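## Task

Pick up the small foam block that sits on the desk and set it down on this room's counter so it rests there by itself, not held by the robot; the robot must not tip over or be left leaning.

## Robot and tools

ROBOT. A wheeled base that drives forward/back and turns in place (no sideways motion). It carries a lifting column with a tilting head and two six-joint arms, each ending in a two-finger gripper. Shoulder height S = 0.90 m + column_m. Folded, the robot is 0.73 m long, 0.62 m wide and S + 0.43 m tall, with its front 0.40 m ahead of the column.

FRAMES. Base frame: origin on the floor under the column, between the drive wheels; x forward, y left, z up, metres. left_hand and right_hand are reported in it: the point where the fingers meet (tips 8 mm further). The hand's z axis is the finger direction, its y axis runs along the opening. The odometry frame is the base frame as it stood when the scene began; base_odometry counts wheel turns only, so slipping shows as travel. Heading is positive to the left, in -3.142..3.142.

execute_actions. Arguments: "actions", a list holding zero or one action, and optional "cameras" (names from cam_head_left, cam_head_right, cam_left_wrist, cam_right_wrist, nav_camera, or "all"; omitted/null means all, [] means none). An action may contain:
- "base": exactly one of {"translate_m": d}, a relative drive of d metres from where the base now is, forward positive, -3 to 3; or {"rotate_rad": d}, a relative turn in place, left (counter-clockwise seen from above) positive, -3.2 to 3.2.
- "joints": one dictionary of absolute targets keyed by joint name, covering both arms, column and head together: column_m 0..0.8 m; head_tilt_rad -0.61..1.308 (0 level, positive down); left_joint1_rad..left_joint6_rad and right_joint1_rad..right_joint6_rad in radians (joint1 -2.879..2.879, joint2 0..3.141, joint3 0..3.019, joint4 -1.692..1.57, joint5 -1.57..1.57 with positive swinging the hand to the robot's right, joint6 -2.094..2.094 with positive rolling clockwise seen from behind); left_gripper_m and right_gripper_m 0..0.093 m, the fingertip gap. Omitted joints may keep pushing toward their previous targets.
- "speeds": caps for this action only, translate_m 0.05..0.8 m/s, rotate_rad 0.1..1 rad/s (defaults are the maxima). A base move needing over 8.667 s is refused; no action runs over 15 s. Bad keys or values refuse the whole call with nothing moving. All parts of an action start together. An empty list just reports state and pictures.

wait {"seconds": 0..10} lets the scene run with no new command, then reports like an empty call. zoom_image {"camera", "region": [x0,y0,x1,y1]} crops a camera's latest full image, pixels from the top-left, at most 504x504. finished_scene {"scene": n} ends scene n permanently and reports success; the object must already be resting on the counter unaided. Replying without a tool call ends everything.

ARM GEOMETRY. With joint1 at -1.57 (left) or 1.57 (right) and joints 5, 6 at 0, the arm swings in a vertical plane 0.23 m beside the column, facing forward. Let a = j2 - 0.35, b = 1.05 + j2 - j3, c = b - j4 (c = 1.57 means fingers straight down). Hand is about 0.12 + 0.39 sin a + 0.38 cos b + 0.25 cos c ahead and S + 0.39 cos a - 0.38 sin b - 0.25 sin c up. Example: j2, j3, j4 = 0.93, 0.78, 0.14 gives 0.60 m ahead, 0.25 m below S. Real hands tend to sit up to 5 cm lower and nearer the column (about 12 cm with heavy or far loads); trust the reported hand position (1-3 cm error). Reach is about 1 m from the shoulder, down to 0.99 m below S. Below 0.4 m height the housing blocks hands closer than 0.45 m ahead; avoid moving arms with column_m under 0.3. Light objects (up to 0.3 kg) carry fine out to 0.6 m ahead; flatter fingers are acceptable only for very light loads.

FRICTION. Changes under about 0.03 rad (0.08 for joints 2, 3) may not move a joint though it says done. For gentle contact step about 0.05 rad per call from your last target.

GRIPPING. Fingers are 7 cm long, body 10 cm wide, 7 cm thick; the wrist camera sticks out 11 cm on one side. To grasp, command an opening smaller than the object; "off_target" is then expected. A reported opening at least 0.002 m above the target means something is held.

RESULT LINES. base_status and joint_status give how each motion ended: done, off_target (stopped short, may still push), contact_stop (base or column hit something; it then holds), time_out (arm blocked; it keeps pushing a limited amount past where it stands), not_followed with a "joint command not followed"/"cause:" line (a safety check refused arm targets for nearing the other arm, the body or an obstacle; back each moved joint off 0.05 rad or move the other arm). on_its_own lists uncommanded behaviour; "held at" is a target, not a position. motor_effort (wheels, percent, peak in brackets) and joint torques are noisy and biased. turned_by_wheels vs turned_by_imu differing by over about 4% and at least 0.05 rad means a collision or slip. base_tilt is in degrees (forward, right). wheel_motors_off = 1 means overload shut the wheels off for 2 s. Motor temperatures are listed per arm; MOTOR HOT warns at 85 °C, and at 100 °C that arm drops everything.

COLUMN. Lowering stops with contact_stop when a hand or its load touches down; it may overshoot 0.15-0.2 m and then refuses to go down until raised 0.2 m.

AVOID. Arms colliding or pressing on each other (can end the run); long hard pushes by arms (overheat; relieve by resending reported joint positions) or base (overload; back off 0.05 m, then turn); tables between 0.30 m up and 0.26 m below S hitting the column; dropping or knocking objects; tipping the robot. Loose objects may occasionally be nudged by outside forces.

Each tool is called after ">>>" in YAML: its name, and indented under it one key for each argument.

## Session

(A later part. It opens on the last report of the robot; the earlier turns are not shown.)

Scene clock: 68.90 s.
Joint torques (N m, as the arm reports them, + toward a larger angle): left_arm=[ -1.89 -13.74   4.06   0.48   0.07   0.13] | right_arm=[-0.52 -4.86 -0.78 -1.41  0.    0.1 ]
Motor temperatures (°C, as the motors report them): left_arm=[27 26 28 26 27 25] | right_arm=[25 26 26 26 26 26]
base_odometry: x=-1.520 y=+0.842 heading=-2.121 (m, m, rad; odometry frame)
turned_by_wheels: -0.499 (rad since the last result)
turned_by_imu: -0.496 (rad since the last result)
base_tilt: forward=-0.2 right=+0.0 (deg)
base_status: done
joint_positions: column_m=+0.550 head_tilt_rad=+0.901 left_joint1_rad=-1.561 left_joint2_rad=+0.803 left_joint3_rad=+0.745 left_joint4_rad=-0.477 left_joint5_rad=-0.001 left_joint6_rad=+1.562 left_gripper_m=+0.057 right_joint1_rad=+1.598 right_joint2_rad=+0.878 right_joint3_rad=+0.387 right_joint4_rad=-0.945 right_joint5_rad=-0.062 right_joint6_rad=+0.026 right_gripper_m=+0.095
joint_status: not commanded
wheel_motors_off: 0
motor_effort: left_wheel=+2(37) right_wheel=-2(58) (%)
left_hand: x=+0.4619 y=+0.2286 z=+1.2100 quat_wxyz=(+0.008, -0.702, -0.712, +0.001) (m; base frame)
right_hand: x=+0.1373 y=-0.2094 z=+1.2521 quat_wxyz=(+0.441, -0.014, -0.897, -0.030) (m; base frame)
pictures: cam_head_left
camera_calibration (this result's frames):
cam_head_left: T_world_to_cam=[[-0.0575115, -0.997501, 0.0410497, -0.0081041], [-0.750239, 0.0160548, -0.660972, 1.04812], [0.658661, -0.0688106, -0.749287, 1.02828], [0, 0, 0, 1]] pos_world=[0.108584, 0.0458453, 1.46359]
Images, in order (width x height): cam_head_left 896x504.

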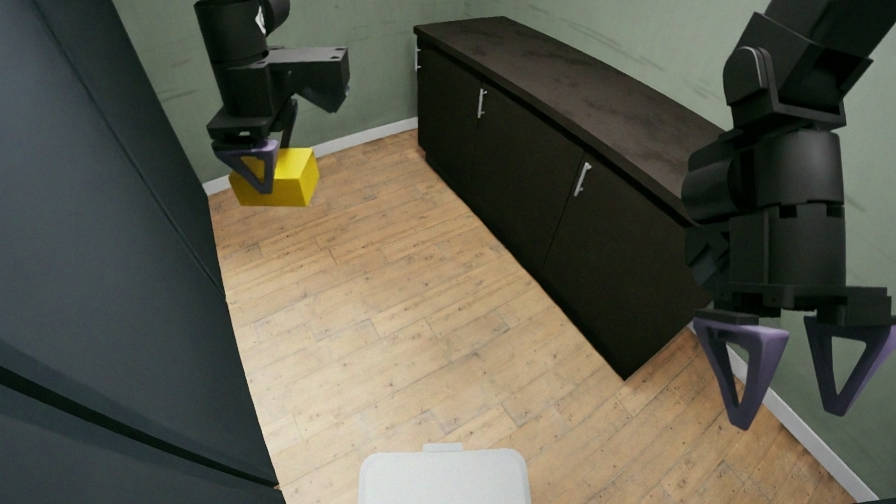

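>>> execute_actions:
  actions:
    - {"base":{"translate_m":0.55}}
  cameras: []

>>> execute_actions:
  actions:
    - {"base":{"rotate_rad":-1.07}}
  cameras: ["cam_head_left","cam_head_right"]

Scene clock: 71.97 s.
Joint torques (N m, as the arm reports them, + toward a larger angle): left_arm=[ -1.59 -15.05   4.41   0.45   0.07   0.14] | right_arm=[-0.49 -4.88 -0.84 -1.41  0.    0.11]
Motor temperatures (°C, as the motors report them): left_arm=[27 26 28 26 27 25] | right_arm=[25 26 26 26 26 26]
base_odometry: x=-1.808 y=+0.373 heading=-2.122 (m, m, rad; odometry frame)
turned_by_wheels: -0.001 (rad since the last result)
turned_by_imu: -0.001 (rad since the last result)
base_tilt: forward=-0.3 right=+0.0 (deg)
base_status: done
joint_positions: column_m=+0.550 head_tilt_rad=+0.902 left_joint1_rad=-1.561 left_joint2_rad=+0.803 left_joint3_rad=+0.743 left_joint4_rad=-0.477 left_joint5_rad=-0.001 left_joint6_rad=+1.562 left_gripper_m=+0.057 right_joint1_rad=+1.598 right_joint2_rad=+0.878 right_joint3_rad=+0.388 right_joint4_rad=-0.945 right_joint5_rad=-0.062 right_joint6_rad=+0.026 right_gripper_m=+0.095
joint_status: not commanded
wheel_motors_off: 0
motor_effort: left_wheel=+0(42) right_wheel=+1(63) (%)
left_hand: x=+0.4612 y=+0.2286 z=+1.2099 quat_wxyz=(+0.008, -0.702, -0.712, +0.002) (m; base frame)
right_hand: x=+0.1379 y=-0.2094 z=+1.2519 quat_wxyz=(+0.440, -0.014, -0.897, -0.030) (m; base frame)
pictures: none
No camera images: the call's "cameras" was empty. Leave "cameras" out to get every camera's image.

Scene clock: 74.37 s.
Joint torques (N m, as the arm reports them, + toward a larger angle): left_arm=[ -2.12 -13.97   4.2    0.47   0.08   0.13] | right_arm=[-0.56 -4.93 -0.88 -1.43  0.    0.1 ]
Motor temperatures (°C, as the motors report them): left_arm=[27 26 28 26 27 25] | right_arm=[25 26 26 26 26 26]
base_odometry: x=-1.808 y=+0.373 heading=+3.092 (m, m, rad; odometry frame)
turned_by_wheels: -1.070 (rad since the last result)
turned_by_imu: -1.069 (rad since the last result)
base_tilt: forward=-0.2 right=-0.1 (deg)
base_status: done
joint_positions: column_m=+0.550 head_tilt_rad=+0.902 left_joint1_rad=-1.561 left_joint2_rad=+0.803 left_joint3_rad=+0.743 left_joint4_rad=-0.477 left_joint5_rad=-0.001 left_joint6_rad=+1.562 left_gripper_m=+0.057 right_joint1_rad=+1.598 right_joint2_rad=+0.878 right_joint3_rad=+0.388 right_joint4_rad=-0.945 right_joint5_rad=-0.062 right_joint6_rad=+0.026 right_gripper_m=+0.095
joint_status: not commanded
wheel_motors_off: 0
motor_effort: left_wheel=+1(34) right_wheel=-2(56) (%)
left_hand: x=+0.4612 y=+0.2286 z=+1.2099 quat_wxyz=(+0.008, -0.702, -0.712, +0.002) (m; base frame)
right_hand: x=+0.1379 y=-0.2094 z=+1.2519 quat_wxyz=(+0.440, -0.014, -0.897, -0.030) (m; base frame)
pictures: cam_head_left, cam_head_right
camera_calibration (this result's frames):
cam_head_left: T_world_to_cam=[[-0.0575049, -0.997501, 0.0410589, -0.0081186], [-0.750345, 0.0160548, -0.660851, 1.04794], [0.658541, -0.0688106, -0.749393, 1.02845], [0, 0, 0, 1]] pos_world=[0.108573, 0.0458453, 1.46358]
cam_head_right: T_world_to_cam=[[-0.0427969, -0.998155, 0.0430713, -0.118931], [-0.753453, 0.0039338, -0.65749, 1.04711], [0.656108, -0.0605907, -0.752231, 1.0434], [0, 0, 0, 1]] pos_world=[0.0992696, -0.0596098, 1.47847]
Images, in order (width x height): cam_head_left 896x504, cam_head_right 896x504.

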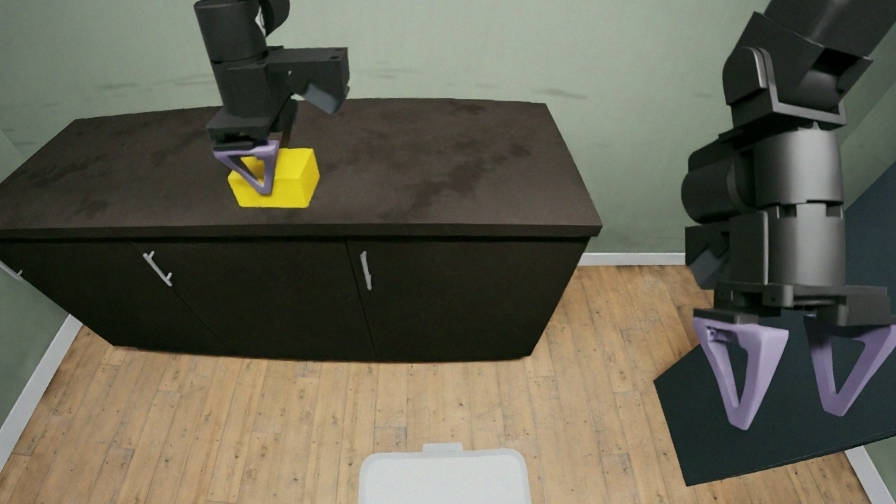

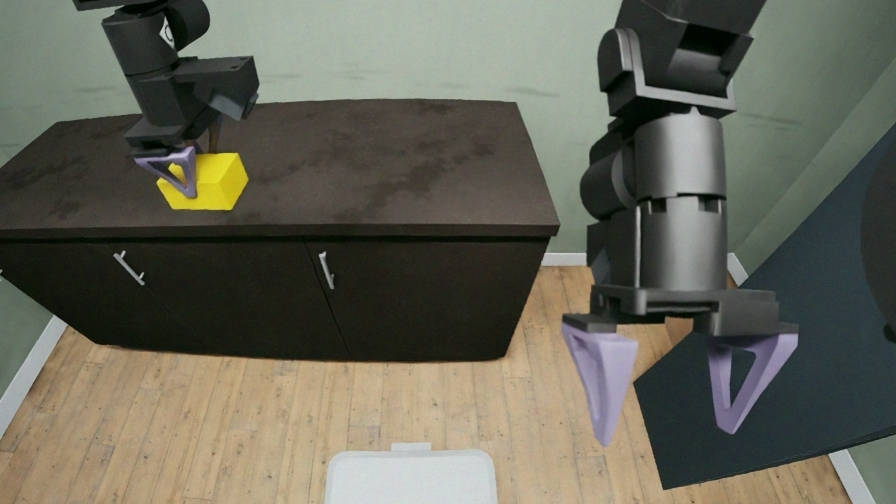

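>>> execute_actions:
  actions:
    - {"base":{"translate_m":0.2},"joints":{"left_joint2_rad":1.123,"left_joint3_rad":1.348,"left_joint4_rad":-0.745,"column_m":0.4}}
  cameras: []

>>> execute_actions:
  actions:
    - {"joints":{"column_m":0.31}}
  cameras: ["cam_head_left","cam_head_right","cam_left_wrist"]

Scene clock: 77.10 s.
Joint torques (N m, as the arm reports them, + toward a larger angle): left_arm=[ -2.38 -21.86   5.92  -0.29   0.06   0.13] | right_arm=[-0.52 -4.95 -0.86 -1.41  0.    0.11]
Motor temperatures (°C, as the motors report them): left_arm=[27 26 28 26 27 25] | right_arm=[25 26 26 26 26 26]
base_odometry: x=-2.008 y=+0.383 heading=+3.090 (m, m, rad; odometry frame)
turned_by_wheels: -0.001 (rad since the last result)
turned_by_imu: -0.001 (rad since the last result)
base_tilt: forward=-0.2 right=-0.1 (deg)
base_status: done
joint_positions: column_m=+0.550 head_tilt_rad=+0.902 left_joint1_rad=-1.561 left_joint2_rad=+1.122 left_joint3_rad=+1.345 left_joint4_rad=-0.733 left_joint5_rad=-0.001 left_joint6_rad=+1.562 left_gripper_m=+0.057 right_joint1_rad=+1.598 right_joint2_rad=+0.878 right_joint3_rad=+0.389 right_joint4_rad=-0.945 right_joint5_rad=-0.062 right_joint6_rad=+0.026 right_gripper_m=+0.095
joint_status: column_m contact_stop (moved +0.000 of -0.150); the others done
wheel_motors_off: 0
on_its_own: column_m is held at +0.550, not at your +0.400, since a contact_stop
motor_effort: left_wheel=-1(41) right_wheel=+2(60) (%)
left_hand: x=+0.6564 y=+0.2294 z=+1.2009 quat_wxyz=(-0.002, -0.702, -0.712, -0.008) (m; base frame)
right_hand: x=+0.1383 y=-0.2093 z=+1.2518 quat_wxyz=(+0.440, -0.014, -0.897, -0.030) (m; base frame)
pictures: none
No camera images: the call's "cameras" was empty. Leave "cameras" out to get every camera's image.

not run: a stop came earlier in this reply.

>>> execute_actions:
  actions:
    - {"joints":{"left_joint2_rad":1.667,"left_joint3_rad":1.559,"left_joint4_rad":-0.412}}
  cameras: ["cam_head_left","cam_head_right","cam_left_wrist"]

Scene clock: 79.60 s.
Joint torques (N m, as the arm reports them, + toward a larger angle): left_arm=[ -0.67 -22.66   3.99   0.2    0.12   0.08] | right_arm=[-0.52 -4.76 -0.87 -1.41  0.    0.11]
Motor temperatures (°C, as the motors report them): left_arm=[27 27 28 26 27 25] | right_arm=[25 26 26 26 26 26]
base_odometry: x=-2.008 y=+0.383 heading=+3.090 (m, m, rad; odometry frame)
turned_by_wheels: +0.000 (rad since the last result)
turned_by_imu: +0.000 (rad since the last result)
base_tilt: forward=+0.0 right=-0.1 (deg)
base_status: not commanded
joint_positions: column_m=+0.550 head_tilt_rad=+0.902 left_joint1_rad=-1.561 left_joint2_rad=+1.675 left_joint3_rad=+1.550 left_joint4_rad=-0.414 left_joint5_rad=-0.002 left_joint6_rad=+1.568 left_gripper_m=+0.057 right_joint1_rad=+1.598 right_joint2_rad=+0.878 right_joint3_rad=+0.389 right_joint4_rad=-0.945 right_joint5_rad=-0.062 right_joint6_rad=+0.026 right_gripper_m=+0.095
joint_status: all done
wheel_motors_off: 0
on_its_own: column_m is held at +0.550, not at your +0.400, since a contact_stop
motor_effort: left_wheel=-3(3) right_wheel=+4(4) (%)
left_hand: x=+0.6415 y=+0.2316 z=+0.9461 quat_wxyz=(+0.009, -0.704, -0.710, +0.002) (m; base frame)
right_hand: x=+0.1383 y=-0.2093 z=+1.2518 quat_wxyz=(+0.440, -0.014, -0.897, -0.030) (m; base frame)
pictures: cam_head_left, cam_head_right, cam_left_wrist
camera_calibration (this result's frames):
cam_head_left: T_world_to_cam=[[-0.0575027, -0.997501, 0.041062, -0.0081234], [-0.75038, 0.0160548, -0.660812, 1.04788], [0.658501, -0.0688106, -0.749428, 1.0285], [0, 0, 0, 1]] pos_world=[0.108569, 0.0458453, 1.46357]
cam_head_right: T_world_to_cam=[[-0.0427946, -0.998155, 0.0430735, -0.118934], [-0.753488, 0.0039338, -0.65745, 1.04705], [0.656068, -0.0605907, -0.752266, 1.04346], [0, 0, 0, 1]] pos_world=[0.0992665, -0.0596098, 1.47846]
cam_left_wrist: T_world_to_cam=[[-0.999957, 0.00380282, 0.00847215, 0.636802], [0.00796771, 0.819955, 0.572372, -0.726567], [-0.00477015, 0.572415, -0.81995, 0.772277], [0, 0, 0, 1]] pos_world=[0.646248, 0.151268, 1.0437]
Images, in order (width x height): cam_head_left 896x504, cam_head_right 896x504, cam_left_wrist 896x504.

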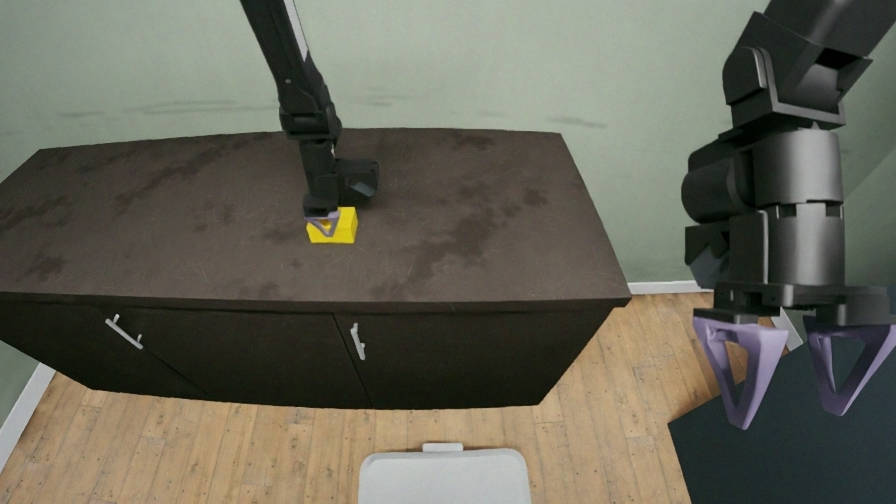

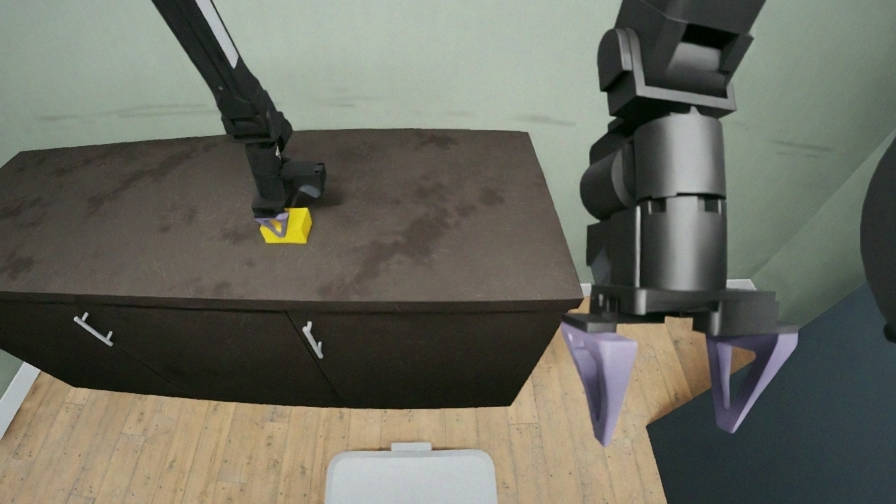

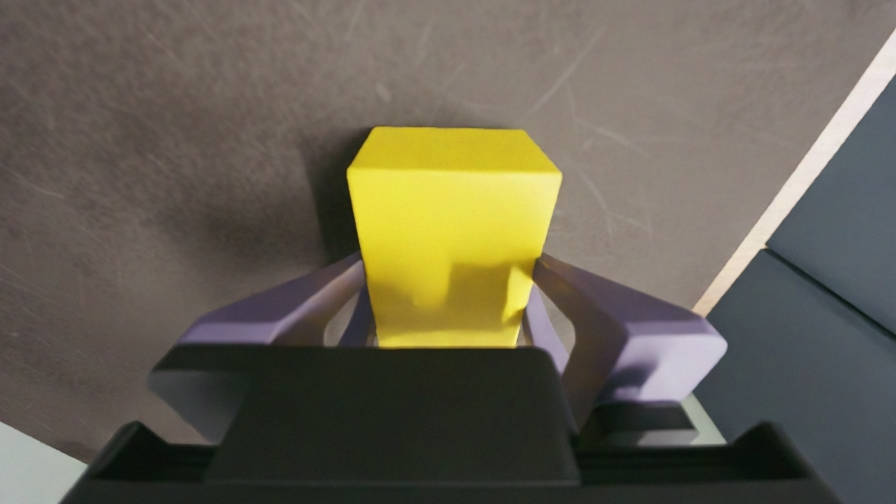

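>>> execute_actions:
  actions:
    - {"joints":{"left_joint2_rad":1.717,"left_joint4_rad":-0.362}}
  cameras: ["cam_head_right"]

Scene clock: 80.67 s.
Joint torques (N m, as the arm reports them, + toward a larger angle): left_arm=[ -1.28 -20.14   3.83   0.8    0.16   0.08] | right_arm=[-0.54 -4.85 -0.89 -1.41  0.01  0.1 ]
Motor temperatures (°C, as the motors report them): left_arm=[27 27 28 26 27 25] | right_arm=[25 26 26 26 26 26]
base_odometry: x=-2.008 y=+0.383 heading=+3.090 (m, m, rad; odometry frame)
turned_by_wheels: +0.000 (rad since the last result)
turned_by_imu: +0.000 (rad since the last result)
base_tilt: forward=-0.2 right=-0.1 (deg)
base_status: not commanded
joint_positions: column_m=+0.550 head_tilt_rad=+0.902 left_joint1_rad=-1.561 left_joint2_rad=+1.686 left_joint3_rad=+1.550 left_joint4_rad=-0.376 left_joint5_rad=-0.002 left_joint6_rad=+1.568 left_gripper_m=+0.057 right_joint1_rad=+1.598 right_joint2_rad=+0.878 right_joint3_rad=+0.389 right_joint4_rad=-0.945 right_joint5_rad=-0.062 right_joint6_rad=+0.026 right_gripper_m=+0.095
joint_status: all done
wheel_motors_off: 0
on_its_own: column_m is held at +0.550, not at your +0.400, since a contact_stop
motor_effort: left_wheel=-1(3) right_wheel=+4(3) (%)
left_hand: x=+0.6455 y=+0.2316 z=+0.9408 quat_wxyz=(+0.000, -0.704, -0.710, -0.008) (m; base frame)
right_hand: x=+0.1383 y=-0.2093 z=+1.2518 quat_wxyz=(+0.440, -0.014, -0.897, -0.030) (m; base frame)
pictures: cam_head_right
camera_calibration (this result's frames):
cam_head_right: T_world_to_cam=[[-0.0427946, -0.998155, 0.0430735, -0.118934], [-0.753488, 0.0039338, -0.65745, 1.04705], [0.656068, -0.0605907, -0.752266, 1.04346], [0, 0, 0, 1]] pos_world=[0.0992665, -0.0596098, 1.47846]
Images, in order (width x height): cam_head_right 896x504.

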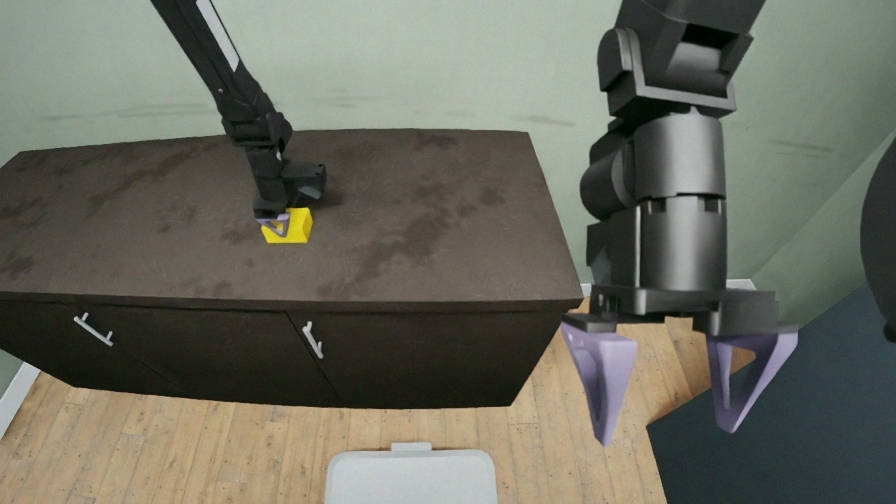

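>>> execute_actions:
  actions:
    - {"joints":{"left_joint2_rad":1.767,"left_joint4_rad":-0.34}}
  cameras: ["cam_head_right"]

Scene clock: 81.47 s.
Joint torques (N m, as the arm reports them, + toward a larger angle): left_arm=[ -1.44 -15.87   3.78   1.43   0.03   0.09] | right_arm=[-0.5  -4.92 -0.91 -1.42  0.    0.1 ]
Motor temperatures (°C, as the motors report them): left_arm=[27 27 28 26 27 25] | right_arm=[25 26 26 26 26 26]
base_odometry: x=-2.008 y=+0.383 heading=+3.090 (m, m, rad; odometry frame)
turned_by_wheels: +0.000 (rad since the last result)
turned_by_imu: +0.000 (rad since the last result)
base_tilt: forward=-0.1 right=-0.1 (deg)
base_status: not commanded
joint_positions: column_m=+0.550 head_tilt_rad=+0.902 left_joint1_rad=-1.561 left_joint2_rad=+1.687 left_joint3_rad=+1.550 left_joint4_rad=-0.375 left_joint5_rad=-0.002 left_joint6_rad=+1.568 left_gripper_m=+0.057 right_joint1_rad=+1.598 right_joint2_rad=+0.878 right_joint3_rad=+0.389 right_joint4_rad=-0.945 right_joint5_rad=-0.062 right_joint6_rad=+0.026 right_gripper_m=+0.095
joint_status: all done
wheel_motors_off: 0
on_its_own: column_m is held at +0.550, not at your +0.400, since a contact_stop
motor_effort: left_wheel=-1(3) right_wheel=+4(4) (%)
left_hand: x=+0.6451 y=+0.2316 z=+0.9400 quat_wxyz=(+0.000, -0.704, -0.710, -0.008) (m; base frame)
right_hand: x=+0.1383 y=-0.2093 z=+1.2518 quat_wxyz=(+0.440, -0.014, -0.897, -0.030) (m; base frame)
pictures: cam_head_right
camera_calibration (this result's frames):
cam_head_right: T_world_to_cam=[[-0.0427946, -0.998155, 0.0430735, -0.118934], [-0.753488, 0.0039338, -0.65745, 1.04705], [0.656068, -0.0605907, -0.752266, 1.04346], [0, 0, 0, 1]] pos_world=[0.0992665, -0.0596098, 1.47846]
Images, in order (width x height): cam_head_right 896x504.

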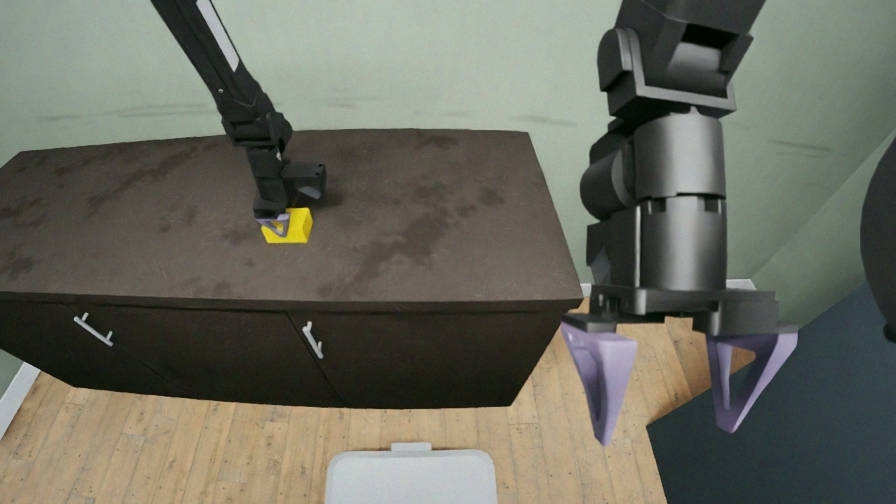

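Touching. Release and lift.

>>> execute_actions:
  actions:
    - {"joints":{"left_joint2_rad":1.687,"left_joint4_rad":-0.375,"left_gripper_m":0.093}}
  cameras: []

>>> execute_actions:
  actions:
    - {"joints":{"column_m":0.65}}
  cameras: ["cam_head_right","cam_left_wrist"]

Scene clock: 82.60 s.
Joint torques (N m, as the arm reports them, + toward a larger angle): left_arm=[ -1.25 -23.24   3.83   0.22   0.12   0.08] | right_arm=[-0.54 -4.91 -0.92 -1.43  0.    0.1 ]
Motor temperatures (°C, as the motors report them): left_arm=[27 27 28 26 27 25] | right_arm=[25 26 26 26 26 26]
base_odometry: x=-2.008 y=+0.383 heading=+3.090 (m, m, rad; odometry frame)
turned_by_wheels: +0.000 (rad since the last result)
turned_by_imu: +0.000 (rad since the last result)
base_tilt: forward=-0.2 right=+0.1 (deg)
base_status: not commanded
joint_positions: column_m=+0.550 head_tilt_rad=+0.902 left_joint1_rad=-1.561 left_joint2_rad=+1.685 left_joint3_rad=+1.550 left_joint4_rad=-0.376 left_joint5_rad=-0.002 left_joint6_rad=+1.568 left_gripper_m=+0.093 right_joint1_rad=+1.598 right_joint2_rad=+0.878 right_joint3_rad=+0.389 right_joint4_rad=-0.945 right_joint5_rad=-0.062 right_joint6_rad=+0.026 right_gripper_m=+0.095
joint_status: all done
wheel_motors_off: 0
on_its_own: column_m is held at +0.550, not at your +0.400, since a contact_stop
motor_effort: left_wheel=-3(2) right_wheel=+4(4) (%)
left_hand: x=+0.6462 y=+0.2316 z=+0.9412 quat_wxyz=(-0.001, -0.704, -0.710, -0.008) (m; base frame)
right_hand: x=+0.1383 y=-0.2093 z=+1.2518 quat_wxyz=(+0.440, -0.014, -0.897, -0.030) (m; base frame)
pictures: none
No camera images: the call's "cameras" was empty. Leave "cameras" out to get every camera's image.

Scene clock: 84.50 s.
Joint torques (N m, as the arm reports them, + toward a larger angle): left_arm=[ -1.92 -22.71   4.2    0.34   0.15   0.07] | right_arm=[-0.52 -4.87 -0.89 -1.4   0.    0.1 ]
Motor temperatures (°C, as the motors report them): left_arm=[27 27 28 26 27 25] | right_arm=[25 26 26 26 26 26]
base_odometry: x=-2.008 y=+0.383 heading=+3.090 (m, m, rad; odometry frame)
turned_by_wheels: +0.000 (rad since the last result)
turned_by_imu: +0.000 (rad since the last result)
base_tilt: forward=-0.2 right=-0.1 (deg)
base_status: not commanded
joint_positions: column_m=+0.650 head_tilt_rad=+0.902 left_joint1_rad=-1.561 left_joint2_rad=+1.685 left_joint3_rad=+1.550 left_joint4_rad=-0.376 left_joint5_rad=-0.002 left_joint6_rad=+1.568 left_gripper_m=+0.093 right_joint1_rad=+1.598 right_joint2_rad=+0.878 right_joint3_rad=+0.389 right_joint4_rad=-0.945 right_joint5_rad=-0.062 right_joint6_rad=+0.026 right_gripper_m=+0.095
joint_status: all done
wheel_motors_off: 0
motor_effort: left_wheel=-3(3) right_wheel=+3(3) (%)
left_hand: x=+0.6462 y=+0.2316 z=+1.0412 quat_wxyz=(-0.001, -0.704, -0.710, -0.008) (m; base frame)
right_hand: x=+0.1383 y=-0.2093 z=+1.3518 quat_wxyz=(+0.440, -0.014, -0.897, -0.030) (m; base frame)
pictures: cam_head_right, cam_left_wrist
camera_calibration (this result's frames):
cam_head_right: T_world_to_cam=[[-0.0427946, -0.998155, 0.0430735, -0.123241], [-0.753488, 0.0039338, -0.65745, 1.11278], [0.656068, -0.0605907, -0.752266, 1.11868], [0, 0, 0, 1]] pos_world=[0.0992665, -0.0596098, 1.57845]
cam_left_wrist: T_world_to_cam=[[-0.999789, 0.00403134, -0.0201383, 0.670289], [-0.0082181, 0.820097, 0.572165, -0.77037], [0.018822, 0.57221, -0.819891, 0.834989], [0, 0, 0, 1]] pos_world=[0.648101, 0.151287, 1.13888]
Images, in order (width x height): cam_head_right 896x504, cam_left_wrist 896x504.

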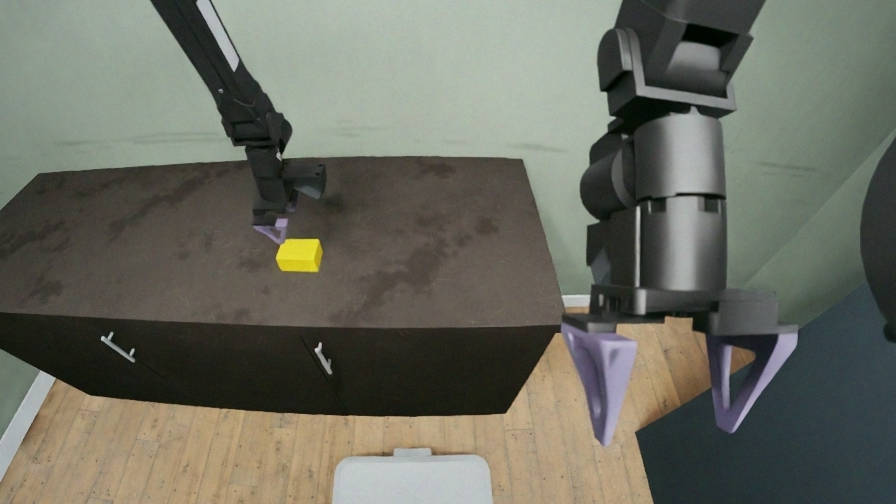

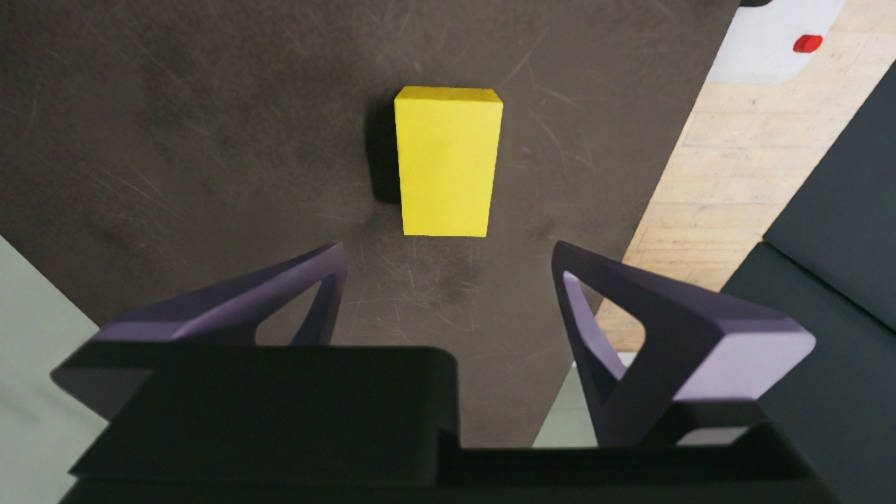

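>>> finished_scene:
  scene: 1

The scene is finished: the task was done.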